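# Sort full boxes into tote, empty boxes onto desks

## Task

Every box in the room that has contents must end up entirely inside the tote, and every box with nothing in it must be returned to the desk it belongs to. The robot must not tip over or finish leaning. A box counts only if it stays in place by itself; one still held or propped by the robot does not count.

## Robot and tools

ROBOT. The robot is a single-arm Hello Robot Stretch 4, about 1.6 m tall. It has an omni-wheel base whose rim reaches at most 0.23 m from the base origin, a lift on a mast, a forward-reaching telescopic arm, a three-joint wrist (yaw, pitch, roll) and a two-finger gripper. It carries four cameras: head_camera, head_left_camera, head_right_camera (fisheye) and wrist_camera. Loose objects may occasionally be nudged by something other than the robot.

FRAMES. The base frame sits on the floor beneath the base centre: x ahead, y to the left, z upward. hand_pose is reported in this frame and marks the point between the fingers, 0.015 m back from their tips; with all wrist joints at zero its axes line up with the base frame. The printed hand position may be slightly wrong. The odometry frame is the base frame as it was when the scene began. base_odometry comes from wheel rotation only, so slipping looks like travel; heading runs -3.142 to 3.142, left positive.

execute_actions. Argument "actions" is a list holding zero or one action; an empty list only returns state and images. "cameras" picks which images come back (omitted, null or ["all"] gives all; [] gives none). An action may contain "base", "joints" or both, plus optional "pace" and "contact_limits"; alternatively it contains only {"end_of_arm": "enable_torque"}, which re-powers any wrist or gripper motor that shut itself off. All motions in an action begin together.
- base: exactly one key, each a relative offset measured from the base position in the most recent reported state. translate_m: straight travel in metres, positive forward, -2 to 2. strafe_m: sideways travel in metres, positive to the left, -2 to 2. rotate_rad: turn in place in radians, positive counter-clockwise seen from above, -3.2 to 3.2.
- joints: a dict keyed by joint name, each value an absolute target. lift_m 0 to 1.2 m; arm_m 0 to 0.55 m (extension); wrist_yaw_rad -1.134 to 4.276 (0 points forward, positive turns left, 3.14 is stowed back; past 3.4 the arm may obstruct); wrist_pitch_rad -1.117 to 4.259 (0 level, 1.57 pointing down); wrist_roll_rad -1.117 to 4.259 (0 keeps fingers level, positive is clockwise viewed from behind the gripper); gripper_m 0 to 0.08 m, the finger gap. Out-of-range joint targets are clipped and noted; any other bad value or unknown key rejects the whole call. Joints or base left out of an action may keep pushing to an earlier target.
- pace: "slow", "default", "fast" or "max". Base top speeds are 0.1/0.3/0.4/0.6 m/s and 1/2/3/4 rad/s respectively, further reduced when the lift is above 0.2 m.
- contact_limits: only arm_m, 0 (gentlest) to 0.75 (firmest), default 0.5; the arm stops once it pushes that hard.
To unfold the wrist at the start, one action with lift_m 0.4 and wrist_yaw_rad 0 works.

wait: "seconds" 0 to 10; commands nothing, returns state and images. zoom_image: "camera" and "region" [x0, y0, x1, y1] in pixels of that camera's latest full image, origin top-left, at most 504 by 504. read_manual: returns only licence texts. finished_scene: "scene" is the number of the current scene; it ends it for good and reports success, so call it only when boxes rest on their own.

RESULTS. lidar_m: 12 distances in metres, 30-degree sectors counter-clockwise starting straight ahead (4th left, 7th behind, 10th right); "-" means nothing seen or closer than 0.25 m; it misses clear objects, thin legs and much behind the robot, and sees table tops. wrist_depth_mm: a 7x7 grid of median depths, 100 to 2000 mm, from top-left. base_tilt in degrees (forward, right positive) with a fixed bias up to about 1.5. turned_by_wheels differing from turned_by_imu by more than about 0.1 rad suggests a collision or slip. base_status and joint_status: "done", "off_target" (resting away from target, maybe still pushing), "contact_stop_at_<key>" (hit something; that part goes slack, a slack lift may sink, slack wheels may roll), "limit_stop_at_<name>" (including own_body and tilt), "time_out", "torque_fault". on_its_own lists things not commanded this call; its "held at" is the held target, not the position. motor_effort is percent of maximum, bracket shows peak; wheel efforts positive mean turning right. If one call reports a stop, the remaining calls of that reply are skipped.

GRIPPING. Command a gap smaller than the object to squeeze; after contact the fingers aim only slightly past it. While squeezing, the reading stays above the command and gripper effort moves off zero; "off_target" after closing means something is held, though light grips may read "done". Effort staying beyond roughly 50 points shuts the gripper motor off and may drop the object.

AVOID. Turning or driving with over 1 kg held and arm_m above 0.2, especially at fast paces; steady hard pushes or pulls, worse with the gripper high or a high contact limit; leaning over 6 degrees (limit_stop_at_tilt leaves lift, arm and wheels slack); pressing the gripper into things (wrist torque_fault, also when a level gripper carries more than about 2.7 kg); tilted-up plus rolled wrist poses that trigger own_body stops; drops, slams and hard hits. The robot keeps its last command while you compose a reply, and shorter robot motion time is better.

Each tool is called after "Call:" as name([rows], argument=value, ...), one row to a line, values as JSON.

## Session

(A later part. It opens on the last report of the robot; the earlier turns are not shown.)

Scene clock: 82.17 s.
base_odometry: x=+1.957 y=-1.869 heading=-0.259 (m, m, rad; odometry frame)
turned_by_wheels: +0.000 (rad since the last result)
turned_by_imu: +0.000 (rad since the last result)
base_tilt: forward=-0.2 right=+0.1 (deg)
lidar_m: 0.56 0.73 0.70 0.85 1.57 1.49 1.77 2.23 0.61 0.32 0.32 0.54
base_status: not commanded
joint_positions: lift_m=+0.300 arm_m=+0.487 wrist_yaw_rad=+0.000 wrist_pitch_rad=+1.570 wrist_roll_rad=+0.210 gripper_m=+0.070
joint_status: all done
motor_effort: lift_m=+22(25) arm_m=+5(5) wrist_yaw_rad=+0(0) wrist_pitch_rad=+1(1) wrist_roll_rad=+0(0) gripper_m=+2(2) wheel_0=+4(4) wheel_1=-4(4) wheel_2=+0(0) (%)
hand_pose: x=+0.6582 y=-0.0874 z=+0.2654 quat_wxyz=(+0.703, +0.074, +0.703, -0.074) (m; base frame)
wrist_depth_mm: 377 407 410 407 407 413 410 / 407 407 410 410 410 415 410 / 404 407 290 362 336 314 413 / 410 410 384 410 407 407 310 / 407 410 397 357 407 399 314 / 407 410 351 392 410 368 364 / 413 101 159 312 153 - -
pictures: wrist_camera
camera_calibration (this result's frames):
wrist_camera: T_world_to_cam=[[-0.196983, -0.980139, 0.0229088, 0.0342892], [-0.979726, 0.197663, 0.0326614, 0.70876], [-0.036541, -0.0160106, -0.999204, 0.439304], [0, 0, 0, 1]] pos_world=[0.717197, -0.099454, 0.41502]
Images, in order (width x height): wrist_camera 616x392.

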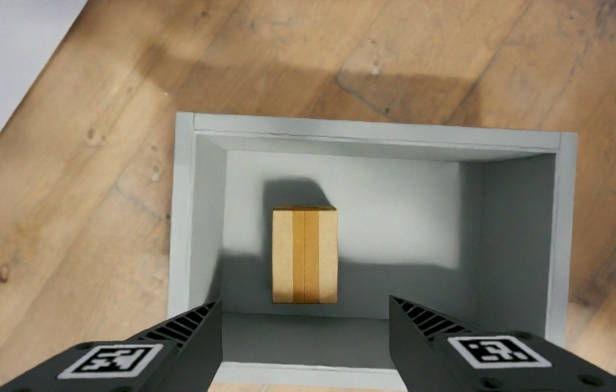

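Call:
execute_actions([
  {"joints":{"lift_m":1.15,"arm_m":0,"gripper_m":0.08,"wrist_roll_rad":0.0},"pace":"fast"},
], cameras=[])

Call:
execute_actions([
  {"base":{"rotate_rad":-0.8},"pace":"fast"},
], cameras=[])

Call:
execute_actions([
  {"base":{"strafe_m":-0.4},"joints":{"arm_m":0.4},"pace":"fast"},
], cameras=["wrist_camera","head_camera"])

Scene clock: 87.63 s.
base_odometry: x=+1.957 y=-1.869 heading=-0.259 (m, m, rad; odometry frame)
turned_by_wheels: +0.000 (rad since the last result)
turned_by_imu: +0.000 (rad since the last result)
base_tilt: forward=-0.4 right=+0.1 (deg)
lidar_m: 0.70 0.73 0.71 0.84 1.57 1.44 1.79 2.21 0.59 0.35 0.36 0.55
base_status: not commanded
joint_positions: lift_m=+1.150 arm_m=+0.001 wrist_yaw_rad=+0.000 wrist_pitch_rad=+1.570 wrist_roll_rad=+0.000 gripper_m=+0.080
joint_status: all done
motor_effort: lift_m=+22(22) arm_m=-5(7) wrist_yaw_rad=+0(2) wrist_pitch_rad=-1(1) wrist_roll_rad=-1(4) gripper_m=+2(6) wheel_0=+4(4) wheel_1=-5(5) wheel_2=+1(0) (%)
hand_pose: x=+0.1718 y=-0.0874 z=+1.1154 quat_wxyz=(+0.707, +0.000, +0.707, +0.000) (m; base frame)
wrist_depth_mm: 866 1078 1255 1229 1255 1255 1138 / 991 1255 1229 1281 1255 1255 1255 / 1182 1281 1229 1255 1255 1281 1255 / 1255 1281 1281 1255 1255 1255 960 / 1255 1255 1042 1042 1281 1281 1229 / 1229 1281 1042 1060 1229 1255 1308 / 1281 108 1281 1281 1255 103 -
pictures: none
No camera images: the call's "cameras" was empty. Leave "cameras" out to get every camera's image.

Scene clock: 89.60 s.
base_odometry: x=+1.957 y=-1.869 heading=-1.058 (m, m, rad; odometry frame)
turned_by_wheels: -0.799 (rad since the last result)
turned_by_imu: -0.792 (rad since the last result)
base_tilt: forward=-0.3 right=+0.1 (deg)
lidar_m: 0.63 0.57 0.59 0.74 0.72 1.02 1.50 1.55 2.12 1.22 0.40 0.35
base_status: done
joint_positions: lift_m=+1.150 arm_m=+0.001 wrist_yaw_rad=+0.000 wrist_pitch_rad=+1.570 wrist_roll_rad=+0.000 gripper_m=+0.080
joint_status: not commanded
motor_effort: lift_m=+22(23) arm_m=-5(5) wrist_yaw_rad=+0(0) wrist_pitch_rad=-1(0) wrist_roll_rad=-1(1) gripper_m=+2(2) wheel_0=+7(9) wheel_1=+5(10) wheel_2=+6(10) (%)
hand_pose: x=+0.1718 y=-0.0874 z=+1.1154 quat_wxyz=(+0.707, +0.000, +0.707, +0.000) (m; base frame)
wrist_depth_mm: 1255 1255 1255 1255 332 312 314 / 1255 1229 1281 1255 334 314 314 / 1255 1255 1255 1255 1308 1255 1255 / 1255 1281 1255 1281 1281 1281 1255 / 1281 1281 1042 1025 1255 1281 1255 / 1255 1255 1060 1042 1255 1229 1281 / 1098 107 1281 1255 1255 103 -
pictures: none
No camera images: the call's "cameras" was empty. Leave "cameras" out to get every camera's image.

Scene clock: 92.20 s.
base_odometry: x=+1.609 y=-2.065 heading=-1.058 (m, m, rad; odometry frame)
turned_by_wheels: +0.000 (rad since the last result)
turned_by_imu: +0.001 (rad since the last result)
base_tilt: forward=-0.2 right=+0.1 (deg)
lidar_m: 0.29 0.29 0.81 1.11 1.16 1.64 1.47 1.55 1.87 1.20 0.42 0.31
base_status: done
joint_positions: lift_m=+1.150 arm_m=+0.399 wrist_yaw_rad=+0.000 wrist_pitch_rad=+1.570 wrist_roll_rad=+0.000 gripper_m=+0.080
joint_status: all done
motor_effort: lift_m=+21(22) arm_m=+5(5) wrist_yaw_rad=-1(1) wrist_pitch_rad=+2(0) wrist_roll_rad=+0(1) gripper_m=+2(2) wheel_0=+3(14) wheel_1=-3(13) wheel_2=+0(4) (%)
hand_pose: x=+0.5703 y=-0.0874 z=+1.1155 quat_wxyz=(+0.707, +0.000, +0.707, +0.000) (m; base frame)
wrist_depth_mm: 307 307 307 309 310 310 312 / 307 309 307 309 314 310 312 / 307 309 309 287 262 312 314 / 309 309 312 310 260 314 314 / 310 309 310 312 314 314 314 / 312 310 310 314 312 315 317 / 310 108 310 314 314 103 -
pictures: head_camera, wrist_camera
camera_calibration (this result's frames):
wrist_camera: T_world_to_cam=[[0.0117608, -0.999665, 0.0230658, -0.123432], [-0.99941, -0.0110069, 0.0325417, 0.587934], [-0.0322769, -0.0234349, -0.999204, 1.28242], [0, 0, 0, 1]] pos_world=[0.630431, -0.086866, 1.26512]
Images, in order (width x height): head_camera 420x560, wrist_camera 616x392.

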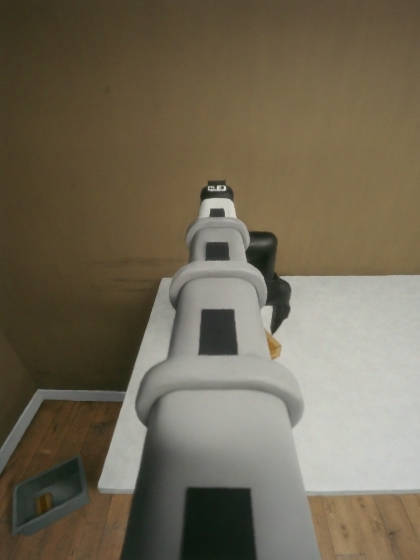

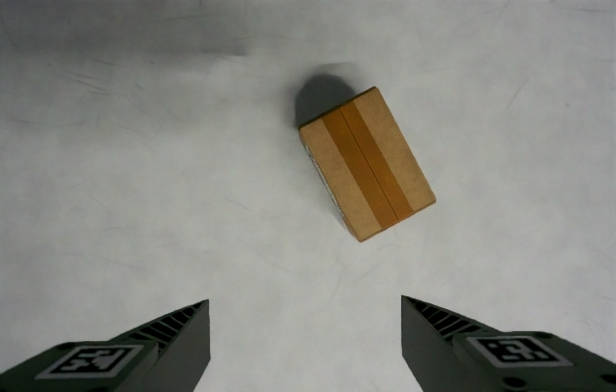

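Call:
execute_actions([
  {"base":{"strafe_m":-0.04},"joints":{"arm_m":0.472,"wrist_roll_rad":-0.47,"lift_m":1.09}},
], cameras=["wrist_camera"])

Scene clock: 95.00 s.
base_odometry: x=+1.574 y=-2.085 heading=-1.058 (m, m, rad; odometry frame)
turned_by_wheels: +0.000 (rad since the last result)
turned_by_imu: +0.000 (rad since the last result)
base_tilt: forward=-0.3 right=+0.2 (deg)
lidar_m: 0.25 0.28 0.84 1.15 1.19 1.73 1.45 1.52 1.86 1.22 0.43 0.28
base_status: done
joint_positions: lift_m=+1.090 arm_m=+0.471 wrist_yaw_rad=+0.000 wrist_pitch_rad=+1.570 wrist_roll_rad=-0.470 gripper_m=+0.080
joint_status: all done
motor_effort: lift_m=+19(19) arm_m=+5(5) wrist_yaw_rad=-1(1) wrist_pitch_rad=+1(1) wrist_roll_rad=-2(4) gripper_m=+2(3) wheel_0=+4(12) wheel_1=-5(13) wheel_2=+0(2) (%)
hand_pose: x=+0.6422 y=-0.0874 z=+1.0557 quat_wxyz=(+0.688, -0.165, +0.687, +0.164) (m; base frame)
wrist_depth_mm: 247 247 249 250 250 251 253 / 247 248 249 251 251 252 253 / 248 249 250 250 252 253 253 / 249 249 251 251 252 253 253 / 250 250 252 202 253 253 255 / 250 250 252 202 253 254 256 / 251 107 253 204 204 103 -
pictures: wrist_camera
camera_calibration (this result's frames):
wrist_camera: T_world_to_cam=[[0.46278, -0.886165, 0.0233916, -0.402972], [-0.886286, -0.461979, 0.0327501, 0.549497], [-0.0182155, -0.0358877, -0.99919, 1.2149], [0, 0, 0, 1]] pos_world=[0.695629, -0.0596439, 1.20535]
Images, in order (width x height): wrist_camera 616x392.

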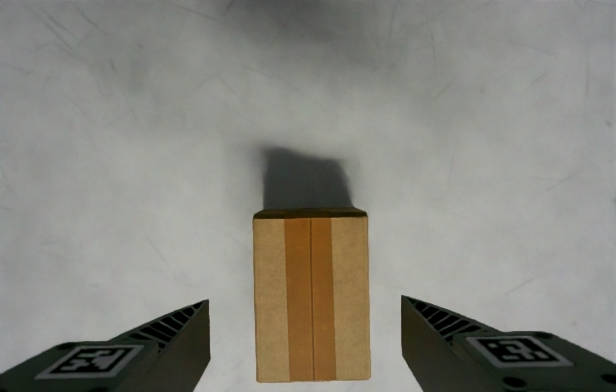

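Aligned.

Call:
execute_actions([
  {"joints":{"lift_m":1.02}},
], cameras=["wrist_camera"])

Call:
execute_actions([
  {"joints":{"gripper_m":0.04}},
], cameras=[])

Call:
execute_actions([
  {"joints":{"lift_m":1.1,"wrist_pitch_rad":0.2,"wrist_roll_rad":0.016}},
], cameras=["wrist_camera"])

Scene clock: 97.57 s.
base_odometry: x=+1.574 y=-2.085 heading=-1.058 (m, m, rad; odometry frame)
turned_by_wheels: +0.000 (rad since the last result)
turned_by_imu: +0.000 (rad since the last result)
base_tilt: forward=-0.2 right=+0.1 (deg)
lidar_m: 0.29 0.31 0.81 1.17 1.19 1.72 1.46 1.52 1.86 1.23 0.44 0.31
base_status: not commanded
joint_positions: lift_m=+1.020 arm_m=+0.471 wrist_yaw_rad=+0.000 wrist_pitch_rad=+1.570 wrist_roll_rad=-0.470 gripper_m=+0.080
joint_status: all done
motor_effort: lift_m=+19(18) arm_m=+5(5) wrist_yaw_rad=-1(1) wrist_pitch_rad=-1(2) wrist_roll_rad=-1(2) gripper_m=+2(2) wheel_0=+4(4) wheel_1=-5(5) wheel_2=+0(0) (%)
hand_pose: x=+0.6422 y=-0.0874 z=+0.9857 quat_wxyz=(+0.688, -0.165, +0.687, +0.164) (m; base frame)
wrist_depth_mm: 178 179 180 180 181 181 181 / 179 180 180 181 181 182 183 / 180 180 180 181 182 182 182 / 180 180 181 182 182 182 183 / 179 181 180 132 135 183 183 / 180 181 142 132 132 183 184 / 180 108 132 132 133 103 -
pictures: wrist_camera
camera_calibration (this result's frames):
wrist_camera: T_world_to_cam=[[0.462768, -0.886171, 0.0233916, -0.401328], [-0.886292, -0.461967, 0.0327501, 0.551794], [-0.018216, -0.0358875, -0.99919, 1.14496], [0, 0, 0, 1]] pos_world=[0.695629, -0.0596446, 1.13535]
Images, in order (width x height): wrist_camera 616x392.

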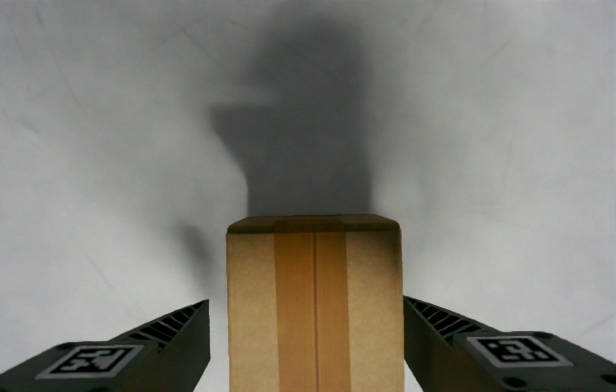

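Scene clock: 98.57 s.
base_odometry: x=+1.574 y=-2.085 heading=-1.058 (m, m, rad; odometry frame)
turned_by_wheels: +0.000 (rad since the last result)
turned_by_imu: +0.000 (rad since the last result)
base_tilt: forward=-0.3 right=+0.1 (deg)
lidar_m: 0.28 0.29 0.84 1.16 1.19 1.70 1.47 1.53 1.87 1.21 0.42 0.29
base_status: not commanded
joint_positions: lift_m=+1.020 arm_m=+0.471 wrist_yaw_rad=+0.000 wrist_pitch_rad=+1.570 wrist_roll_rad=-0.470 gripper_m=+0.059
joint_status: gripper_m off_target (ended at +0.059, target +0.040)
on_its_own: gripper_m is held at +0.053, not at your +0.040, by its contact guard: the fingers met something
motor_effort: lift_m=+18(18) arm_m=+5(5) wrist_yaw_rad=-1(1) wrist_pitch_rad=+1(2) wrist_roll_rad=-1(2) gripper_m=-38(38) wheel_0=+5(4) wheel_1=-5(5) wheel_2=+0(0) (%)
hand_pose: x=+0.6422 y=-0.0874 z=+0.9857 quat_wxyz=(+0.688, -0.165, +0.687, +0.164) (m; base frame)
wrist_depth_mm: 178 179 180 180 181 181 182 / 179 179 180 181 181 182 182 / 180 180 180 181 181 182 182 / 180 180 181 181 182 182 183 / 180 180 134 132 182 183 184 / 180 181 132 132 132 183 184 / 180 105 132 132 132 - -
pictures: none
No camera images: the call's "cameras" was empty. Leave "cameras" out to get every camera's image.

Scene clock: 99.93 s.
base_odometry: x=+1.574 y=-2.085 heading=-1.058 (m, m, rad; odometry frame)
turned_by_wheels: +0.000 (rad since the last result)
turned_by_imu: +0.000 (rad since the last result)
base_tilt: forward=-0.3 right=+0.1 (deg)
lidar_m: 0.26 0.30 0.83 1.16 1.20 1.73 1.44 1.52 1.86 1.22 0.41 0.29
base_status: not commanded
joint_positions: lift_m=+1.100 arm_m=+0.471 wrist_yaw_rad=+0.000 wrist_pitch_rad=+0.206 wrist_roll_rad=+0.016 gripper_m=+0.059
joint_status: all done
on_its_own: gripper_m is held at +0.053, not at your +0.040, by its contact guard: the fingers met something
motor_effort: lift_m=+24(26) arm_m=+5(5) wrist_yaw_rad=-1(2) wrist_pitch_rad=-18(18) wrist_roll_rad=+2(4) gripper_m=-38(38) wheel_0=+5(4) wheel_1=-5(5) wheel_2=+1(1) (%)
hand_pose: x=+0.8503 y=-0.0874 z=+1.2345 quat_wxyz=(+0.995, +0.008, +0.103, -0.001) (m; base frame)
wrist_depth_mm: 351 353 353 353 351 355 355 / 362 364 364 364 364 366 366 / 373 373 375 373 375 375 377 / 384 384 387 384 389 389 389 / 399 397 135 132 397 404 399 / 410 413 132 132 132 418 418 / 424 105 132 132 132 - 430
pictures: wrist_camera
camera_calibration (this result's frames):
wrist_camera: T_world_to_cam=[[-0.0232718, -0.999729, 0.00086277, -0.0722584], [-0.23689, 0.00467592, -0.971525, 1.45646], [0.971258, -0.0228135, -0.236935, -0.383853], [0, 0, 0, 1]] pos_world=[0.716161, -0.0878062, 1.32411]
Images, in order (width x height): wrist_camera 616x392.

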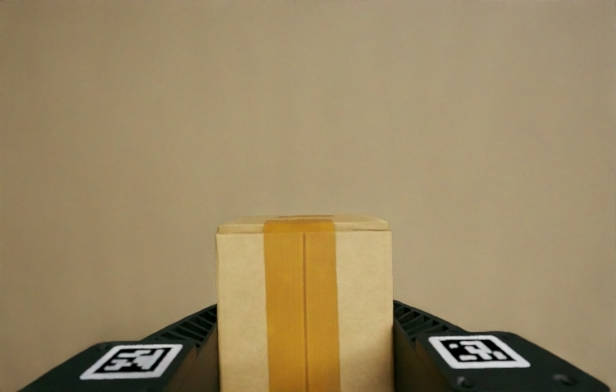

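Call:
execute_actions([
  {"base":{"strafe_m":0.44},"joints":{"lift_m":1.15,"arm_m":0,"wrist_pitch_rad":1.57},"pace":"fast"},
], cameras=[])

Call:
execute_actions([
  {"base":{"rotate_rad":0.8},"joints":{"lift_m":0.3,"wrist_roll_rad":0.21},"pace":"fast"},
], cameras=[])

Call:
execute_actions([
  {"base":{"strafe_m":-0.088},"joints":{"lift_m":0.24,"arm_m":0.47},"pace":"fast"},
], cameras=["wrist_camera","head_camera"])

Scene clock: 105.97 s.
base_odometry: x=+1.958 y=-1.869 heading=-1.058 (m, m, rad; odometry frame)
turned_by_wheels: +0.000 (rad since the last result)
turned_by_imu: +0.000 (rad since the last result)
base_tilt: forward=-0.2 right=+0.2 (deg)
lidar_m: 0.64 0.57 0.58 0.71 0.73 1.04 1.48 1.53 2.08 1.23 0.43 0.33
base_status: done
joint_positions: lift_m=+1.150 arm_m=+0.001 wrist_yaw_rad=+0.000 wrist_pitch_rad=+1.570 wrist_roll_rad=+0.016 gripper_m=+0.059
joint_status: all done
on_its_own: gripper_m is held at +0.053, not at your +0.040, by its contact guard: the fingers met something
motor_effort: lift_m=+23(26) arm_m=-5(4) wrist_yaw_rad=-1(2) wrist_pitch_rad=+1(10) wrist_roll_rad=+0(1) gripper_m=-38(37) wheel_0=-3(13) wheel_1=+2(16) wheel_2=+0(1) (%)
hand_pose: x=+0.1719 y=-0.0874 z=+1.1153 quat_wxyz=(+0.707, +0.006, +0.707, -0.006) (m; base frame)
wrist_depth_mm: 1229 1229 1255 1255 324 312 314 / 1229 1255 1281 1229 329 312 314 / 1255 1255 1281 1281 1229 1281 1281 / 1255 1281 1255 1281 1255 1255 1281 / 1281 1255 135 132 1255 1255 1308 / 1255 1281 132 132 132 1281 1281 / 1160 104 132 132 131 - 1281
pictures: none
No camera images: the call's "cameras" was empty. Leave "cameras" out to get every camera's image.

Scene clock: 109.17 s.
base_odometry: x=+1.958 y=-1.869 heading=-0.259 (m, m, rad; odometry frame)
turned_by_wheels: +0.799 (rad since the last result)
turned_by_imu: +0.792 (rad since the last result)
base_tilt: forward=-0.3 right=+0.1 (deg)
lidar_m: 0.55 0.73 0.72 0.83 1.58 1.46 1.74 2.22 0.59 0.34 0.33 0.55
base_status: done
joint_positions: lift_m=+0.300 arm_m=+0.001 wrist_yaw_rad=+0.000 wrist_pitch_rad=+1.570 wrist_roll_rad=+0.210 gripper_m=+0.059
joint_status: all done
on_its_own: gripper_m is held at +0.053, not at your +0.040, by its contact guard: the fingers met something
motor_effort: lift_m=+21(19) arm_m=-5(5) wrist_yaw_rad=-1(1) wrist_pitch_rad=+4(1) wrist_roll_rad=+1(3) gripper_m=-38(38) wheel_0=-6(12) wheel_1=-5(9) wheel_2=-5(8) (%)
hand_pose: x=+0.1719 y=-0.0874 z=+0.2656 quat_wxyz=(+0.703, +0.074, +0.703, -0.074) (m; base frame)
wrist_depth_mm: 407 410 410 410 413 410 413 / 410 413 410 410 413 413 415 / 410 410 413 410 413 415 415 / 410 413 410 413 415 418 415 / 413 413 134 132 415 413 418 / 413 208 132 132 132 415 415 / 206 105 132 132 132 - 415
pictures: none
No camera images: the call's "cameras" was empty. Leave "cameras" out to get every camera's image.

Scene clock: 111.23 s.
base_odometry: x=+1.935 y=-1.954 heading=-0.259 (m, m, rad; odometry frame)
turned_by_wheels: +0.000 (rad since the last result)
turned_by_imu: +0.000 (rad since the last result)
base_tilt: forward=-0.2 right=+0.1 (deg)
lidar_m: 0.61 0.79 0.80 0.89 1.71 1.53 1.83 2.16 0.46 0.27 0.26 0.54
base_status: done
joint_positions: lift_m=+0.240 arm_m=+0.469 wrist_yaw_rad=+0.000 wrist_pitch_rad=+1.570 wrist_roll_rad=+0.210 gripper_m=+0.059
joint_status: all done
on_its_own: gripper_m is held at +0.053, not at your +0.040, by its contact guard: the fingers met something
motor_effort: lift_m=+20(21) arm_m=+5(6) wrist_yaw_rad=-1(4) wrist_pitch_rad=+2(14) wrist_roll_rad=+0(2) gripper_m=-38(38) wheel_0=+2(14) wheel_1=-1(16) wheel_2=+0(3) (%)
hand_pose: x=+0.6403 y=-0.0874 z=+0.2056 quat_wxyz=(+0.704, +0.074, +0.703, -0.074) (m; base frame)
wrist_depth_mm: 345 343 347 347 349 349 349 / 345 347 347 349 349 351 351 / 244 307 278 253 232 231 349 / 258 345 347 347 351 267 353 / 260 345 296 148 314 262 355 / 265 345 139 137 139 257 353 / 253 105 126 128 127 - 353
pictures: head_camera, wrist_camera
camera_calibration (this result's frames):
wrist_camera: T_world_to_cam=[[-0.196744, -0.980189, 0.0228541, 0.0319818], [-0.979784, 0.197418, 0.0323897, 0.693222], [-0.0362598, -0.0160196, -0.999214, 0.378708], [0, 0, 0, 1]] pos_world=[0.699232, -0.0994392, 0.355226]
Images, in order (width x height): head_camera 420x560, wrist_camera 616x392.

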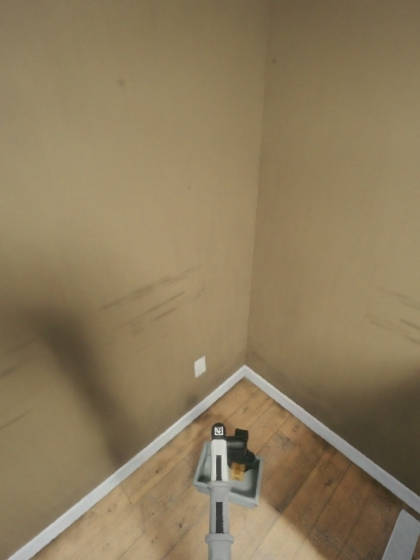

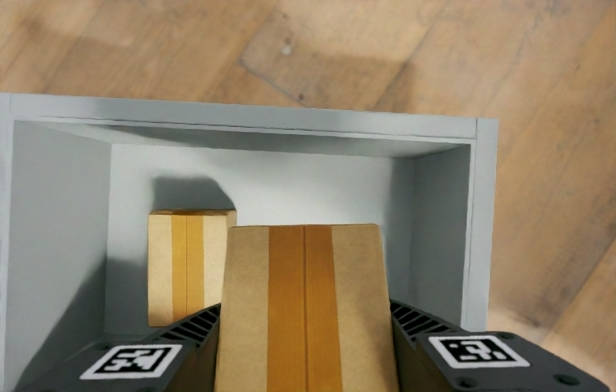

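Call:
execute_actions([
  {"base":{"strafe_m":-0.015},"joints":{"lift_m":0.17}},
], cameras=["wrist_camera"])

Scene clock: 117.43 s.
base_odometry: x=+1.931 y=-1.968 heading=-0.259 (m, m, rad; odometry frame)
turned_by_wheels: +0.000 (rad since the last result)
turned_by_imu: +0.000 (rad since the last result)
base_tilt: forward=-0.2 right=+0.2 (deg)
lidar_m: 0.56 0.81 0.82 0.91 1.74 1.54 1.83 2.13 0.45 0.25 0.25 0.58
base_status: done
joint_positions: lift_m=+0.170 arm_m=+0.469 wrist_yaw_rad=+0.000 wrist_pitch_rad=+1.570 wrist_roll_rad=+0.210 gripper_m=+0.059
joint_status: all done
on_its_own: gripper_m is held at +0.053, not at your +0.040, by its contact guard: the fingers met something
motor_effort: lift_m=+20(19) arm_m=+5(5) wrist_yaw_rad=-1(1) wrist_pitch_rad=+0(1) wrist_roll_rad=+0(0) gripper_m=-38(38) wheel_0=+5(11) wheel_1=-4(11) wheel_2=+0(0) (%)
hand_pose: x=+0.6402 y=-0.0874 z=+0.1356 quat_wxyz=(+0.703, +0.074, +0.703, -0.074) (m; base frame)
wrist_depth_mm: 278 277 277 278 279 278 279 / 159 159 159 159 279 279 281 / 253 272 246 224 205 161 282 / 274 276 277 278 279 180 283 / 270 228 236 148 267 178 282 / 273 228 139 137 139 174 283 / 268 104 125 128 127 - 285
pictures: wrist_camera
camera_calibration (this result's frames):
wrist_camera: T_world_to_cam=[[-0.196932, -0.980149, 0.0229116, 0.0336821], [-0.979735, 0.197613, 0.0326757, 0.695359], [-0.0365547, -0.0160124, -0.999203, 0.308973], [0, 0, 0, 1]] pos_world=[0.699196, -0.099451, 0.285234]
Images, in order (width x height): wrist_camera 616x392.

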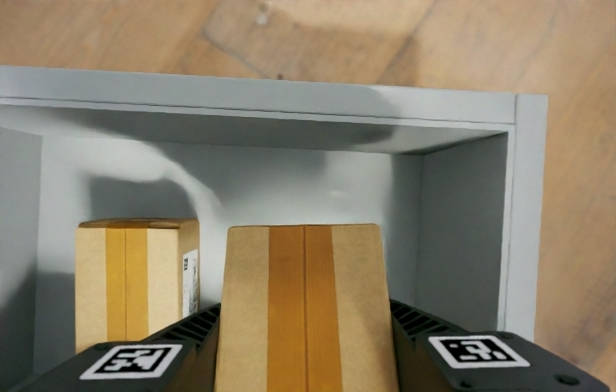

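Call:
execute_actions([
  {"joints":{"lift_m":0.084}},
], cameras=["wrist_camera"])

Scene clock: 119.57 s.
base_odometry: x=+1.931 y=-1.968 heading=-0.259 (m, m, rad; odometry frame)
turned_by_wheels: +0.000 (rad since the last result)
turned_by_imu: +0.000 (rad since the last result)
base_tilt: forward=-0.3 right=+0.2 (deg)
lidar_m: 0.53 0.81 0.81 0.92 1.73 1.54 1.85 2.16 0.44 0.25 0.25 0.99
base_status: not commanded
joint_positions: lift_m=+0.085 arm_m=+0.469 wrist_yaw_rad=-0.001 wrist_pitch_rad=+1.571 wrist_roll_rad=+0.210 gripper_m=+0.059
joint_status: all done
on_its_own: gripper_m is held at +0.053, not at your +0.040, by its contact guard: the fingers met something
motor_effort: lift_m=+13(21) arm_m=+5(5) wrist_yaw_rad=+2(2) wrist_pitch_rad=-4(3) wrist_roll_rad=+0(0) gripper_m=-37(38) wheel_0=+5(5) wheel_1=-4(4) wheel_2=+0(1) (%)
hand_pose: x=+0.6399 y=-0.0874 z=+0.0501 quat_wxyz=(+0.703, +0.074, +0.703, -0.074) (m; base frame)
wrist_depth_mm: - - - - - - - / 124 123 120 114 116 110 - / 194 195 195 195 195 160 135 / 194 194 195 195 195 181 137 / 146 180 195 147 196 178 136 / 145 167 139 137 139 174 134 / 145 105 126 128 126 - -
pictures: wrist_camera
camera_calibration (this result's frames):
wrist_camera: T_world_to_cam=[[-0.1976, -0.980009, 0.0231483, 0.0360101], [-0.979555, 0.198308, 0.0338532, 0.69775], [-0.0377669, -0.0159857, -0.999159, 0.22434], [0, 0, 0, 1]] pos_world=[0.699073, -0.0994929, 0.199697]
Images, in order (width x height): wrist_camera 616x392.

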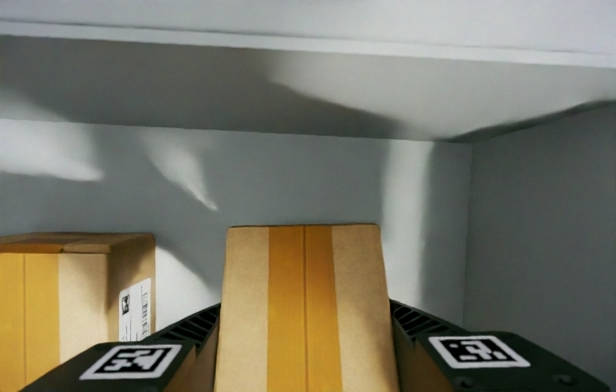

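Call:
execute_actions([
  {"joints":{"gripper_m":0.072}},
], cameras=["wrist_camera"])

Call:
execute_actions([
  {"joints":{"lift_m":0.35},"pace":"fast"},
], cameras=["wrist_camera"])

Scene clock: 121.43 s.
base_odometry: x=+1.931 y=-1.968 heading=-0.259 (m, m, rad; odometry frame)
turned_by_wheels: +0.000 (rad since the last result)
turned_by_imu: +0.000 (rad since the last result)
base_tilt: forward=-0.3 right=+0.2 (deg)
lidar_m: 0.54 0.79 0.80 0.91 1.70 1.55 1.82 2.14 0.43 0.25 0.25 1.01
base_status: not commanded
joint_positions: lift_m=+0.084 arm_m=+0.469 wrist_yaw_rad=+0.000 wrist_pitch_rad=+1.571 wrist_roll_rad=+0.210 gripper_m=+0.072
joint_status: all done
motor_effort: lift_m=+19(19) arm_m=+5(5) wrist_yaw_rad=+0(1) wrist_pitch_rad=-1(4) wrist_roll_rad=+0(1) gripper_m=+2(33) wheel_0=+5(5) wheel_1=-4(4) wheel_2=+0(0) (%)
hand_pose: x=+0.6401 y=-0.0874 z=+0.0497 quat_wxyz=(+0.703, +0.074, +0.703, -0.074) (m; base frame)
wrist_depth_mm: - - - - - - - / 127 121 122 116 112 112 - / 191 191 192 193 192 160 135 / 191 191 191 192 194 180 137 / 142 180 192 151 193 177 135 / 142 156 143 143 144 163 134 / 142 103 143 144 143 103 -
pictures: wrist_camera
camera_calibration (this result's frames):
wrist_camera: T_world_to_cam=[[-0.197206, -0.980092, 0.0230112, 0.035805], [-0.979661, 0.197898, 0.0331708, 0.698019], [-0.0370643, -0.0160017, -0.999185, 0.223478], [0, 0, 0, 1]] pos_world=[0.699166, -0.0994682, 0.199318]
Images, in order (width x height): wrist_camera 616x392.

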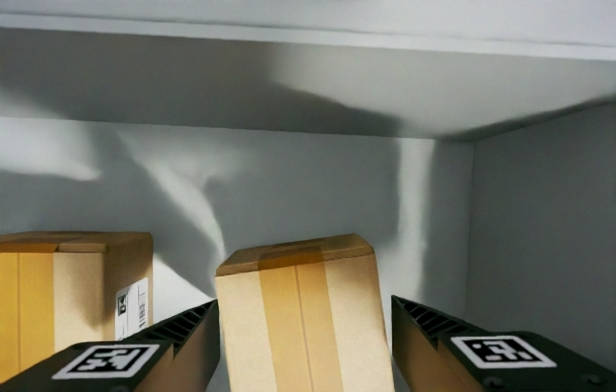

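Scene clock: 123.17 s.
base_odometry: x=+1.931 y=-1.968 heading=-0.259 (m, m, rad; odometry frame)
turned_by_wheels: +0.000 (rad since the last result)
turned_by_imu: +0.000 (rad since the last result)
base_tilt: forward=-0.2 right=+0.1 (deg)
lidar_m: 0.51 0.80 0.80 0.91 1.71 1.55 1.81 2.14 0.41 0.25 0.25 0.54
base_status: not commanded
joint_positions: lift_m=+0.350 arm_m=+0.469 wrist_yaw_rad=+0.000 wrist_pitch_rad=+1.570 wrist_roll_rad=+0.210 gripper_m=+0.072
joint_status: all done
motor_effort: lift_m=+23(24) arm_m=+5(5) wrist_yaw_rad=-1(0) wrist_pitch_rad=+0(2) wrist_roll_rad=+0(0) gripper_m=+2(2) wheel_0=+5(5) wheel_1=-4(4) wheel_2=+0(0) (%)
hand_pose: x=+0.6402 y=-0.0874 z=+0.3154 quat_wxyz=(+0.703, +0.074, +0.703, -0.074) (m; base frame)
wrist_depth_mm: 455 455 459 455 459 462 459 / 459 455 455 462 462 459 462 / 455 392 455 427 462 462 462 / 462 424 452 459 459 466 466 / 455 433 407 407 462 462 462 / 459 397 413 427 379 466 462 / 459 103 343 366 345 103 -
pictures: wrist_camera
camera_calibration (this result's frames):
wrist_camera: T_world_to_cam=[[-0.197019, -0.98013, 0.0229771, 0.02959], [-0.979706, 0.197707, 0.0330012, 0.689327], [-0.0368882, -0.0160089, -0.999191, 0.488847], [0, 0, 0, 1]] pos_world=[0.6992, -0.0994566, 0.465023]
Images, in order (width x height): wrist_camera 616x392.

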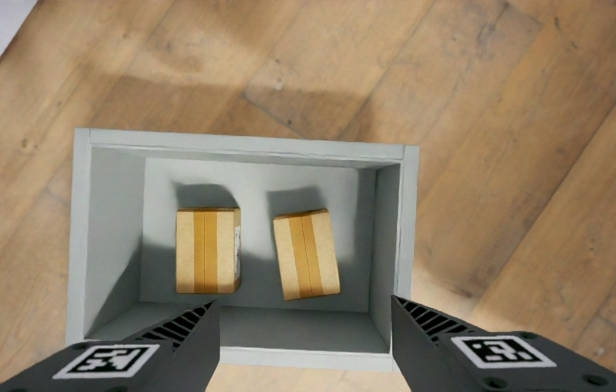

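Call:
execute_actions([
  {"joints":{"lift_m":1.15,"arm_m":0,"gripper_m":0.08,"wrist_roll_rad":0.016},"base":{"translate_m":-0.1},"pace":"fast"},
], cameras=[])

Call:
execute_actions([
  {"base":{"rotate_rad":-0.8},"joints":{"wrist_pitch_rad":0.2},"pace":"fast"},
], cameras=[])

Call:
execute_actions([
  {"base":{"strafe_m":-1.05},"joints":{"wrist_pitch_rad":0.9},"pace":"fast"},
], cameras=["wrist_camera","head_camera","head_right_camera"])

Scene clock: 128.37 s.
base_odometry: x=+1.835 y=-1.943 heading=-0.260 (m, m, rad; odometry frame)
turned_by_wheels: -0.001 (rad since the last result)
turned_by_imu: +0.000 (rad since the last result)
base_tilt: forward=-0.2 right=+0.2 (deg)
lidar_m: 0.66 0.88 0.84 0.97 1.87 1.45 1.75 2.06 0.61 0.34 0.27 1.06
base_status: done
joint_positions: lift_m=+1.150 arm_m=+0.001 wrist_yaw_rad=+0.000 wrist_pitch_rad=+1.570 wrist_roll_rad=+0.016 gripper_m=+0.080
joint_status: all done
motor_effort: lift_m=+22(25) arm_m=-5(6) wrist_yaw_rad=+0(1) wrist_pitch_rad=+0(2) wrist_roll_rad=-1(4) gripper_m=+2(4) wheel_0=-4(11) wheel_1=-4(11) wheel_2=+0(15) (%)
hand_pose: x=+0.1718 y=-0.0874 z=+1.1154 quat_wxyz=(+0.707, +0.006, +0.707, -0.006) (m; base frame)
wrist_depth_mm: 1042 1255 1255 1255 1255 1255 1138 / 1182 1255 1229 1281 1281 1255 1229 / 1229 1255 1255 1281 1229 1229 683 / 1255 1255 1255 1255 1255 1255 315 / 1229 1229 1060 1060 1229 332 317 / 1281 1255 1042 1042 1255 1255 317 / 1229 108 1255 1281 1255 103 -
pictures: none
No camera images: the call's "cameras" was empty. Leave "cameras" out to get every camera's image.

Scene clock: 130.33 s.
base_odometry: x=+1.835 y=-1.942 heading=-1.058 (m, m, rad; odometry frame)
turned_by_wheels: -0.799 (rad since the last result)
turned_by_imu: -0.792 (rad since the last result)
base_tilt: forward=-0.3 right=+0.1 (deg)
lidar_m: 0.30 0.62 0.65 0.88 0.87 1.24 1.48 1.52 2.09 1.21 0.41 0.30
base_status: done
joint_positions: lift_m=+1.150 arm_m=+0.001 wrist_yaw_rad=+0.000 wrist_pitch_rad=+0.203 wrist_roll_rad=+0.016 gripper_m=+0.080
joint_status: all done
motor_effort: lift_m=+22(22) arm_m=-5(5) wrist_yaw_rad=+0(2) wrist_pitch_rad=-7(9) wrist_roll_rad=-1(1) gripper_m=+2(2) wheel_0=+6(9) wheel_1=+7(10) wheel_2=+5(9) (%)
hand_pose: x=+0.3800 y=-0.0874 z=+1.2852 quat_wxyz=(+0.995, +0.008, +0.101, -0.001) (m; base frame)
wrist_depth_mm: 788 788 788 788 798 798 798 / 809 809 809 809 820 809 809 / 842 842 842 842 842 854 842 / 878 866 878 878 866 866 878 / 891 904 891 878 891 891 891 / 904 904 917 842 809 831 842 / 946 108 946 668 609 103 -
pictures: none
No camera images: the call's "cameras" was empty. Leave "cameras" out to get every camera's image.

Scene clock: 135.00 s.
base_odometry: x=+0.920 y=-2.457 heading=-1.058 (m, m, rad; odometry frame)
turned_by_wheels: +0.000 (rad since the last result)
turned_by_imu: +0.000 (rad since the last result)
base_tilt: forward=-0.3 right=+0.2 (deg)
lidar_m: 0.27 0.30 0.42 1.66 1.98 1.51 1.45 1.44 1.08 1.01 0.42 0.30
base_status: done
joint_positions: lift_m=+1.150 arm_m=+0.001 wrist_yaw_rad=+0.000 wrist_pitch_rad=+0.901 wrist_roll_rad=+0.016 gripper_m=+0.080
joint_status: all done
motor_effort: lift_m=+22(22) arm_m=-4(5) wrist_yaw_rad=-1(0) wrist_pitch_rad=-4(6) wrist_roll_rad=-1(1) gripper_m=+2(2) wheel_0=+4(14) wheel_1=-3(12) wheel_2=+0(4) (%)
hand_pose: x=+0.3037 y=-0.0874 z=+1.1613 quat_wxyz=(+0.900, +0.007, +0.436, -0.004) (m; base frame)
wrist_depth_mm: 691 691 683 676 676 676 878 / 585 585 585 585 591 591 603 / 517 517 517 512 512 512 512 / 462 462 459 459 459 459 462 / 413 410 415 394 373 413 413 / 375 375 373 375 368 375 377 / 351 108 334 343 334 103 -
pictures: head_camera, head_right_camera, wrist_camera
camera_calibration (this result's frames):
wrist_camera: T_world_to_cam=[[-0.0179989, -0.999723, 0.0151684, -0.103153], [-0.804463, 0.00547122, -0.593978, 0.98984], [0.59373, -0.0228934, -0.804339, 0.903278], [0, 0, 0, 1]] pos_world=[0.258129, -0.0878607, 1.31605]
Images, in order (width x height): head_camera 420x560, head_right_camera 420x672, wrist_camera 616x392.

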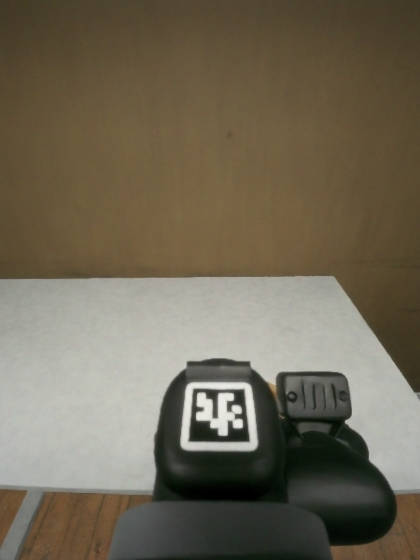

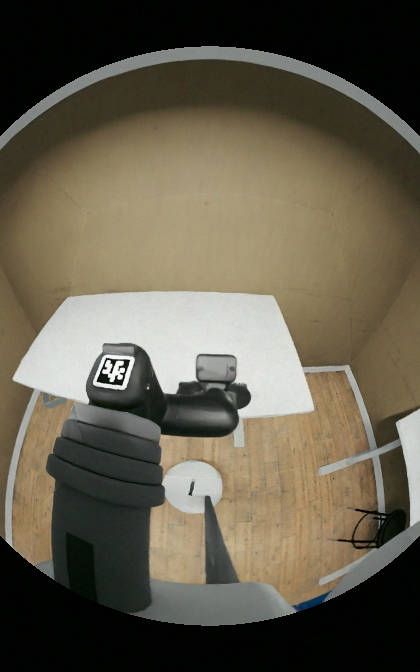

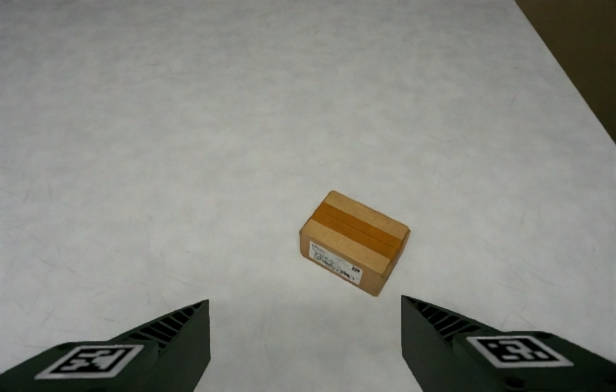

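Call:
execute_actions([
  {"base":{"strafe_m":-0.05},"joints":{"arm_m":0.284,"wrist_roll_rad":-1.1,"wrist_pitch_rad":1.57,"lift_m":1.12}},
], cameras=["wrist_camera"])

Scene clock: 138.47 s.
base_odometry: x=+0.876 y=-2.482 heading=-1.058 (m, m, rad; odometry frame)
turned_by_wheels: +0.000 (rad since the last result)
turned_by_imu: +0.000 (rad since the last result)
base_tilt: forward=-0.3 right=+0.1 (deg)
lidar_m: 0.26 0.29 0.41 1.78 2.03 1.52 1.44 1.41 1.03 0.95 0.43 0.28
base_status: done
joint_positions: lift_m=+1.120 arm_m=+0.283 wrist_yaw_rad=+0.000 wrist_pitch_rad=+1.570 wrist_roll_rad=-1.100 gripper_m=+0.080
joint_status: all done
motor_effort: lift_m=+19(21) arm_m=+5(5) wrist_yaw_rad=-1(0) wrist_pitch_rad=-1(4) wrist_roll_rad=-1(5) gripper_m=+2(1) wheel_0=+4(12) wheel_1=-4(13) wheel_2=+0(1) (%)
hand_pose: x=+0.4543 y=-0.0874 z=+1.0857 quat_wxyz=(+0.603, -0.370, +0.603, +0.369) (m; base frame)
wrist_depth_mm: 277 278 278 279 281 282 283 / 277 278 279 279 282 282 283 / 277 279 279 283 283 283 283 / 278 281 279 282 283 285 285 / 1205 281 282 233 285 285 286 / 1229 281 282 233 285 283 287 / 759 108 283 286 285 103 -
pictures: wrist_camera
camera_calibration (this result's frames):
wrist_camera: T_world_to_cam=[[0.896079, -0.443252, 0.0238852, -0.475339], [-0.443844, -0.895497, 0.0329824, 0.142799], [0.00676954, -0.0401561, -0.99917, 1.22971], [0, 0, 0, 1]] pos_world=[0.480997, -0.0334386, 1.23533]
Images, in order (width x height): wrist_camera 616x392.

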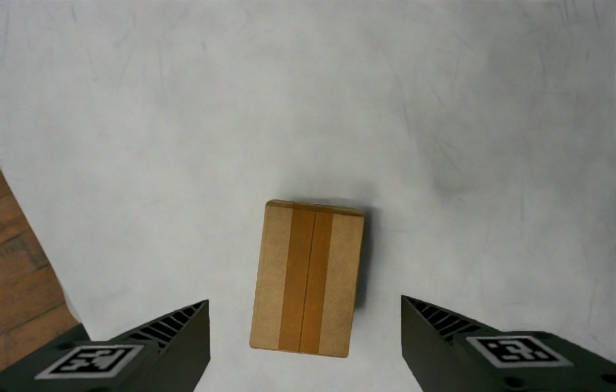

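Call:
execute_actions([
  {"joints":{"wrist_roll_rad":-1.0,"lift_m":1.02}},
], cameras=["wrist_camera"])

Call:
execute_actions([
  {"joints":{"gripper_m":0.04}},
], cameras=[])

Call:
execute_actions([
  {"joints":{"lift_m":1.1}},
], cameras=[])

Call:
execute_actions([
  {"joints":{"wrist_roll_rad":0.016}},
], cameras=[])

Call:
execute_actions([
  {"joints":{"wrist_pitch_rad":0.2}},
], cameras=["wrist_camera"])

Scene clock: 141.30 s.
base_odometry: x=+0.876 y=-2.482 heading=-1.058 (m, m, rad; odometry frame)
turned_by_wheels: +0.000 (rad since the last result)
turned_by_imu: +0.000 (rad since the last result)
base_tilt: forward=-0.2 right=+0.2 (deg)
lidar_m: 0.28 0.31 0.41 1.94 2.04 1.51 1.46 1.42 1.03 0.96 0.43 0.28
base_status: not commanded
joint_positions: lift_m=+1.020 arm_m=+0.283 wrist_yaw_rad=+0.000 wrist_pitch_rad=+1.570 wrist_roll_rad=-1.000 gripper_m=+0.080
joint_status: all done
motor_effort: lift_m=+19(18) arm_m=+5(5) wrist_yaw_rad=+0(1) wrist_pitch_rad=+1(1) wrist_roll_rad=+1(3) gripper_m=+3(1) wheel_0=+4(4) wheel_1=-4(4) wheel_2=+1(0) (%)
hand_pose: x=+0.4543 y=-0.0874 z=+0.9857 quat_wxyz=(+0.621, -0.339, +0.620, +0.339) (m; base frame)
wrist_depth_mm: 179 179 180 181 182 182 182 / 179 179 180 180 181 182 183 / 179 181 180 182 182 183 183 / 180 180 181 181 182 183 184 / 180 181 181 132 133 184 184 / 181 181 142 132 133 184 185 / 180 108 132 133 133 103 -
pictures: wrist_camera
camera_calibration (this result's frames):
wrist_camera: T_world_to_cam=[[0.847753, -0.529856, 0.0238403, -0.458522], [-0.530385, -0.847118, 0.0329024, 0.189715], [0.00276205, -0.0405377, -0.999174, 1.13159], [0, 0, 0, 1]] pos_world=[0.48621, -0.0363671, 1.13535]
Images, in order (width x height): wrist_camera 616x392.

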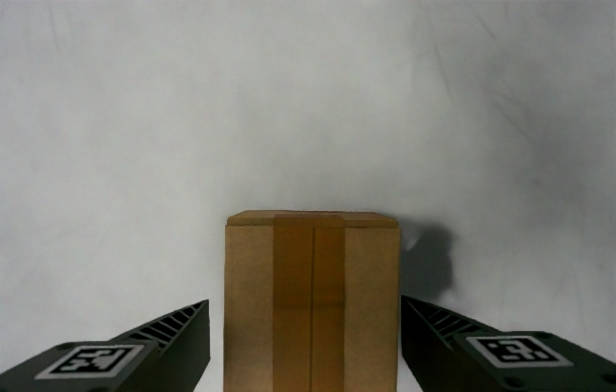

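Scene clock: 142.30 s.
base_odometry: x=+0.876 y=-2.482 heading=-1.058 (m, m, rad; odometry frame)
turned_by_wheels: +0.000 (rad since the last result)
turned_by_imu: +0.000 (rad since the last result)
base_tilt: forward=-0.3 right=+0.2 (deg)
lidar_m: 0.26 0.30 0.41 1.97 2.05 1.52 1.47 1.42 1.02 0.96 0.41 0.28
base_status: not commanded
joint_positions: lift_m=+1.020 arm_m=+0.283 wrist_yaw_rad=+0.000 wrist_pitch_rad=+1.570 wrist_roll_rad=-1.000 gripper_m=+0.059
joint_status: gripper_m off_target (ended at +0.059, target +0.040)
on_its_own: gripper_m is held at +0.054, not at your +0.040, by its contact guard: the fingers met something
motor_effort: lift_m=+18(18) arm_m=+5(5) wrist_yaw_rad=-1(1) wrist_pitch_rad=+2(1) wrist_roll_rad=+1(1) gripper_m=-38(37) wheel_0=+4(4) wheel_1=-5(4) wheel_2=+0(0) (%)
hand_pose: x=+0.4542 y=-0.0874 z=+0.9857 quat_wxyz=(+0.621, -0.339, +0.620, +0.339) (m; base frame)
wrist_depth_mm: 179 179 180 181 182 182 183 / 179 180 180 181 182 183 183 / 179 180 181 181 182 183 183 / 180 181 181 181 183 183 185 / 181 181 132 132 183 184 185 / 180 181 132 133 133 185 185 / 181 105 132 133 132 - -
pictures: none
No camera images: the call's "cameras" was empty. Leave "cameras" out to get every camera's image.

Scene clock: 143.63 s.
base_odometry: x=+0.876 y=-2.482 heading=-1.058 (m, m, rad; odometry frame)
turned_by_wheels: +0.000 (rad since the last result)
turned_by_imu: +0.000 (rad since the last result)
base_tilt: forward=-0.3 right=+0.1 (deg)
lidar_m: 0.27 0.30 0.42 1.98 2.03 1.52 1.47 1.40 1.00 0.96 0.43 0.28
base_status: not commanded
joint_positions: lift_m=+1.100 arm_m=+0.283 wrist_yaw_rad=+0.000 wrist_pitch_rad=+1.570 wrist_roll_rad=-1.000 gripper_m=+0.059
joint_status: all done
on_its_own: gripper_m is held at +0.054, not at your +0.040, by its contact guard: the fingers met something
motor_effort: lift_m=+23(24) arm_m=+5(5) wrist_yaw_rad=+0(0) wrist_pitch_rad=+0(0) wrist_roll_rad=+1(1) gripper_m=-38(38) wheel_0=+4(4) wheel_1=-5(5) wheel_2=+0(0) (%)
hand_pose: x=+0.4542 y=-0.0874 z=+1.0653 quat_wxyz=(+0.621, -0.339, +0.620, +0.339) (m; base frame)
wrist_depth_mm: 256 257 258 258 259 262 262 / 257 258 259 259 260 262 263 / 257 258 259 260 262 263 264 / 258 258 260 260 262 264 263 / 258 259 133 132 262 263 264 / 258 260 133 133 133 264 266 / 1205 105 132 133 132 - 266
pictures: none
No camera images: the call's "cameras" was empty. Leave "cameras" out to get every camera's image.

Scene clock: 144.80 s.
base_odometry: x=+0.876 y=-2.482 heading=-1.058 (m, m, rad; odometry frame)
turned_by_wheels: +0.000 (rad since the last result)
turned_by_imu: +0.000 (rad since the last result)
base_tilt: forward=-0.3 right=+0.2 (deg)
lidar_m: 0.27 0.31 0.42 1.74 2.05 1.54 1.48 1.43 1.01 0.96 0.41 0.29
base_status: not commanded
joint_positions: lift_m=+1.100 arm_m=+0.283 wrist_yaw_rad=+0.000 wrist_pitch_rad=+1.570 wrist_roll_rad=+0.016 gripper_m=+0.059
joint_status: all done
on_its_own: gripper_m is held at +0.054, not at your +0.040, by its contact guard: the fingers met something
motor_effort: lift_m=+23(24) arm_m=+5(5) wrist_yaw_rad=+0(1) wrist_pitch_rad=+2(1) wrist_roll_rad=+1(4) gripper_m=-38(38) wheel_0=+4(4) wheel_1=-5(4) wheel_2=+0(0) (%)
hand_pose: x=+0.4542 y=-0.0874 z=+1.0653 quat_wxyz=(+0.707, +0.005, +0.707, -0.005) (m; base frame)
wrist_depth_mm: 257 258 258 259 259 260 260 / 258 258 259 262 260 262 262 / 259 259 259 262 262 260 263 / 258 260 259 260 263 263 264 / 260 260 133 132 262 263 264 / 260 260 132 133 133 263 264 / 260 105 133 133 132 - 265
pictures: none
No camera images: the call's "cameras" was empty. Leave "cameras" out to get every camera's image.

Scene clock: 146.17 s.
base_odometry: x=+0.876 y=-2.482 heading=-1.058 (m, m, rad; odometry frame)
turned_by_wheels: +0.000 (rad since the last result)
turned_by_imu: +0.000 (rad since the last result)
base_tilt: forward=-0.2 right=+0.2 (deg)
lidar_m: 0.28 0.29 0.43 1.96 2.05 1.52 1.47 1.40 1.02 0.97 0.38 0.31
base_status: not commanded
joint_positions: lift_m=+1.100 arm_m=+0.283 wrist_yaw_rad=+0.000 wrist_pitch_rad=+0.205 wrist_roll_rad=+0.016 gripper_m=+0.059
joint_status: all done
on_its_own: gripper_m is held at +0.054, not at your +0.040, by its contact guard: the fingers met something
motor_effort: lift_m=+24(24) arm_m=+5(5) wrist_yaw_rad=+0(0) wrist_pitch_rad=-14(21) wrist_roll_rad=+2(1) gripper_m=-38(38) wheel_0=+4(4) wheel_1=-4(5) wheel_2=+0(0) (%)
hand_pose: x=+0.6623 y=-0.0874 z=+1.2347 quat_wxyz=(+0.995, +0.008, +0.102, -0.001) (m; base frame)
wrist_depth_mm: 521 517 521 521 525 525 525 / 535 535 539 539 539 539 539 / 549 559 554 554 559 559 554 / 574 569 569 569 574 580 574 / 585 591 133 132 585 597 597 / 609 609 132 132 133 609 615 / 621 105 133 133 133 - 627
pictures: wrist_camera
camera_calibration (this result's frames):
wrist_camera: T_world_to_cam=[[-0.0233278, -0.999728, 0.000819856, -0.076553], [-0.236009, 0.00471015, -0.97174, 1.41182], [0.971471, -0.022862, -0.236054, -0.202486], [0, 0, 0, 1]] pos_world=[0.528125, -0.0878113, 1.32418]
Images, in order (width x height): wrist_camera 616x392.

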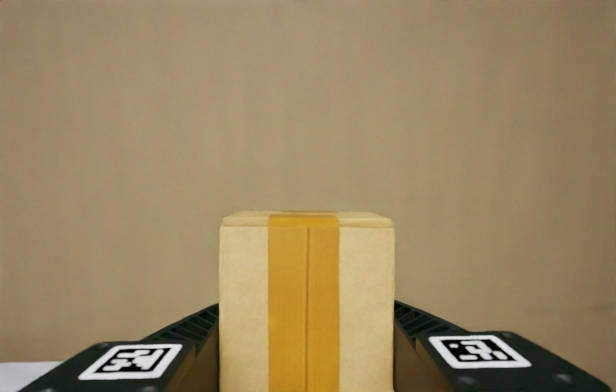

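Call:
execute_actions([
  {"joints":{"wrist_pitch_rad":0.0}},
], cameras=[])

Call:
execute_actions(actions=[], cameras=[])

Call:
execute_actions(actions=[], cameras=[])

Scene clock: 148.37 s.
base_odometry: x=+0.876 y=-2.482 heading=-1.058 (m, m, rad; odometry frame)
turned_by_wheels: +0.000 (rad since the last result)
turned_by_imu: +0.000 (rad since the last result)
base_tilt: forward=-0.2 right=+0.1 (deg)
lidar_m: 0.28 0.29 0.40 1.96 2.01 1.50 1.47 1.41 1.02 0.97 0.43 0.30
base_status: not commanded
joint_positions: lift_m=+1.100 arm_m=+0.283 wrist_yaw_rad=+0.000 wrist_pitch_rad=+0.005 wrist_roll_rad=+0.016 gripper_m=+0.059
joint_status: all done
on_its_own: gripper_m is held at +0.054, not at your +0.040, by its contact guard: the fingers met something
motor_effort: lift_m=+24(24) arm_m=+5(5) wrist_yaw_rad=+0(1) wrist_pitch_rad=-15(19) wrist_roll_rad=+1(1) gripper_m=-38(38) wheel_0=+4(4) wheel_1=-5(4) wheel_2=+0(0) (%)
hand_pose: x=+0.6668 y=-0.0874 z=+1.2769 quat_wxyz=(+1.000, +0.008, +0.002, +0.000) (m; base frame)
wrist_depth_mm: 559 559 564 564 564 564 564 / 559 564 564 564 569 564 564 / 564 564 564 569 564 569 564 / 564 569 569 564 574 569 569 / 574 569 133 132 574 574 574 / 569 574 132 132 133 574 574 / 569 105 133 133 132 - 574
pictures: none
No camera images: the call's "cameras" was empty. Leave "cameras" out to get every camera's image.

Scene clock: 148.37 s.
base_odometry: x=+0.876 y=-2.482 heading=-1.058 (m, m, rad; odometry frame)
turned_by_wheels: +0.000 (rad since the last result)
turned_by_imu: +0.000 (rad since the last result)
base_tilt: forward=-0.2 right=+0.1 (deg)
lidar_m: 0.28 0.29 0.40 1.96 2.01 1.50 1.47 1.41 1.02 0.97 0.43 0.30
base_status: not commanded
joint_positions: lift_m=+1.100 arm_m=+0.283 wrist_yaw_rad=+0.000 wrist_pitch_rad=+0.005 wrist_roll_rad=+0.016 gripper_m=+0.059
joint_status: all done
on_its_own: gripper_m is held at +0.054, not at your +0.040, by its contact guard: the fingers met something
motor_effort: lift_m=+24(24) arm_m=+5(5) wrist_yaw_rad=+0(1) wrist_pitch_rad=-15(19) wrist_roll_rad=+1(1) gripper_m=-38(38) wheel_0=+4(4) wheel_1=-5(4) wheel_2=+0(0) (%)
hand_pose: x=+0.6668 y=-0.0874 z=+1.2769 quat_wxyz=(+1.000, +0.008, +0.002, +0.000) (m; base frame)
wrist_depth_mm: 559 559 564 564 564 564 564 / 559 564 564 564 569 564 564 / 564 564 564 569 564 569 564 / 564 569 569 564 574 569 569 / 574 569 133 132 574 574 574 / 569 574 132 132 133 574 574 / 569 105 133 133 132 - 574
pictures: none
No camera images: the call's "cameras" was empty. Leave "cameras" out to get every camera's image.

Scene clock: 148.37 s.
base_odometry: x=+0.876 y=-2.482 heading=-1.058 (m, m, rad; odometry frame)
turned_by_wheels: +0.000 (rad since the last result)
turned_by_imu: +0.000 (rad since the last result)
base_tilt: forward=-0.2 right=+0.1 (deg)
lidar_m: 0.28 0.29 0.40 1.96 2.01 1.50 1.47 1.41 1.02 0.97 0.43 0.30
base_status: not commanded
joint_positions: lift_m=+1.100 arm_m=+0.283 wrist_yaw_rad=+0.000 wrist_pitch_rad=+0.005 wrist_roll_rad=+0.016 gripper_m=+0.059
joint_status: all done
on_its_own: gripper_m is held at +0.054, not at your +0.040, by its contact guard: the fingers met something
motor_effort: lift_m=+24(24) arm_m=+5(5) wrist_yaw_rad=+0(1) wrist_pitch_rad=-15(19) wrist_roll_rad=+1(1) gripper_m=-38(38) wheel_0=+4(4) wheel_1=-5(4) wheel_2=+0(0) (%)
hand_pose: x=+0.6668 y=-0.0874 z=+1.2769 quat_wxyz=(+1.000, +0.008, +0.002, +0.000) (m; base frame)
wrist_depth_mm: 559 559 564 564 564 564 564 / 559 564 564 564 569 564 564 / 564 564 564 569 564 569 564 / 564 569 569 564 574 569 569 / 574 569 133 132 574 574 574 / 569 574 132 132 133 574 574 / 569 105 133 133 132 - 574
pictures: none
No camera images: the call's "cameras" was empty. Leave "cameras" out to get every camera's image.

Call:
execute_actions([
  {"joints":{"arm_m":0,"wrist_pitch_rad":1.57,"lift_m":1.15},"base":{"translate_m":-0.25},"pace":"default"},
], cameras=[])

Call:
execute_actions([
  {"base":{"rotate_rad":-2.2},"joints":{"lift_m":0.5},"pace":"default"},
], cameras=["head_left_camera","head_right_camera","head_camera"])

Scene clock: 153.17 s.
base_odometry: x=+0.754 y=-2.264 heading=-1.059 (m, m, rad; odometry frame)
turned_by_wheels: -0.001 (rad since the last result)
turned_by_imu: -0.001 (rad since the last result)
base_tilt: forward=-0.3 right=+0.2 (deg)
lidar_m: 0.53 0.55 0.76 1.94 2.01 1.29 1.22 1.26 1.02 0.96 1.02 0.55
base_status: done
joint_positions: lift_m=+1.150 arm_m=+0.001 wrist_yaw_rad=+0.000 wrist_pitch_rad=+1.571 wrist_roll_rad=+0.016 gripper_m=+0.059
joint_status: all done
on_its_own: gripper_m is held at +0.054, not at your +0.040, by its contact guard: the fingers met something
motor_effort: lift_m=+23(23) arm_m=-4(6) wrist_yaw_rad=+0(1) wrist_pitch_rad=-2(9) wrist_roll_rad=+0(1) gripper_m=-38(38) wheel_0=-6(10) wheel_1=-5(11) wheel_2=+4(15) (%)
hand_pose: x=+0.1718 y=-0.0874 z=+1.1153 quat_wxyz=(+0.707, +0.006, +0.707, -0.006) (m; base frame)
wrist_depth_mm: 1255 1229 1255 1281 1255 1255 1281 / 1281 1229 1281 1281 1229 1281 1229 / 1255 1255 1255 1281 1255 1255 1281 / 1255 1255 1255 1255 1281 1281 1281 / 1229 1281 133 132 1255 1255 1281 / 1255 1281 132 132 133 1281 1281 / 1255 105 132 133 132 - 1308
pictures: none
No camera images: the call's "cameras" was empty. Leave "cameras" out to get every camera's image.

Scene clock: 156.60 s.
base_odometry: x=+0.754 y=-2.264 heading=+3.026 (m, m, rad; odometry frame)
turned_by_wheels: -2.199 (rad since the last result)
turned_by_imu: -2.180 (rad since the last result)
base_tilt: forward=-0.3 right=+0.1 (deg)
lidar_m: 1.06 0.94 0.97 0.59 0.52 0.53 0.73 1.94 1.99 1.32 1.21 1.25
base_status: done
joint_positions: lift_m=+0.500 arm_m=+0.001 wrist_yaw_rad=+0.000 wrist_pitch_rad=+1.570 wrist_roll_rad=+0.016 gripper_m=+0.059
joint_status: all done
on_its_own: gripper_m is held at +0.054, not at your +0.040, by its contact guard: the fingers met something
motor_effort: lift_m=+19(25) arm_m=-5(5) wrist_yaw_rad=+0(1) wrist_pitch_rad=+0(0) wrist_roll_rad=+0(0) gripper_m=-38(38) wheel_0=+6(9) wheel_1=+6(11) wheel_2=+5(9) (%)
hand_pose: x=+0.1719 y=-0.0874 z=+0.4656 quat_wxyz=(+0.707, +0.006, +0.707, -0.006) (m; base frame)
wrist_depth_mm: 603 609 603 609 609 609 615 / 603 609 609 615 615 609 615 / 603 609 603 615 615 609 615 / 609 609 615 615 615 615 621 / 609 609 133 132 621 615 615 / 615 402 132 133 133 615 621 / 609 105 133 133 132 - 621
pictures: head_camera, head_left_camera, head_right_camera
Images, in order (width x height): head_camera 420x560, head_left_camera 420x672, head_right_camera 420x672.

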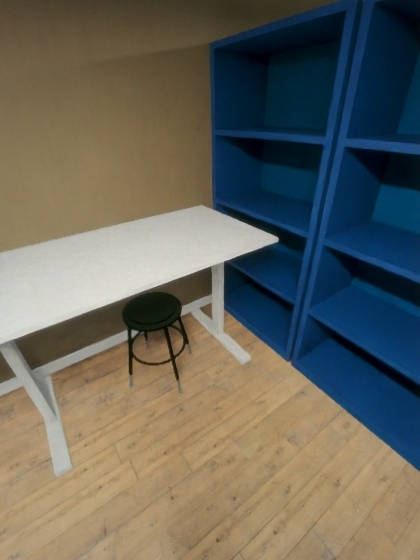

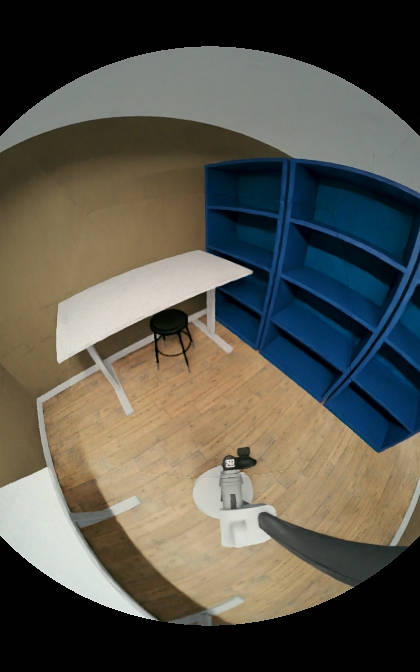

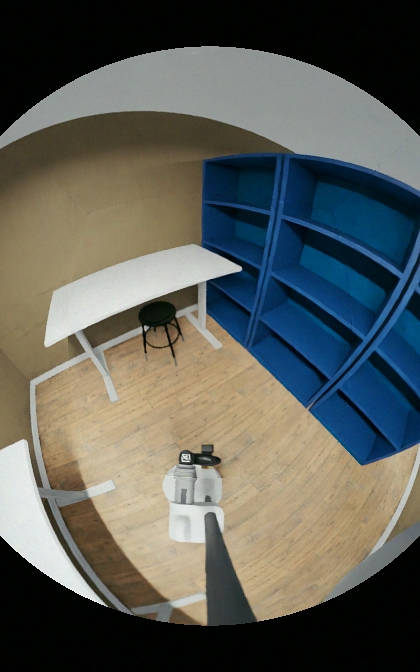

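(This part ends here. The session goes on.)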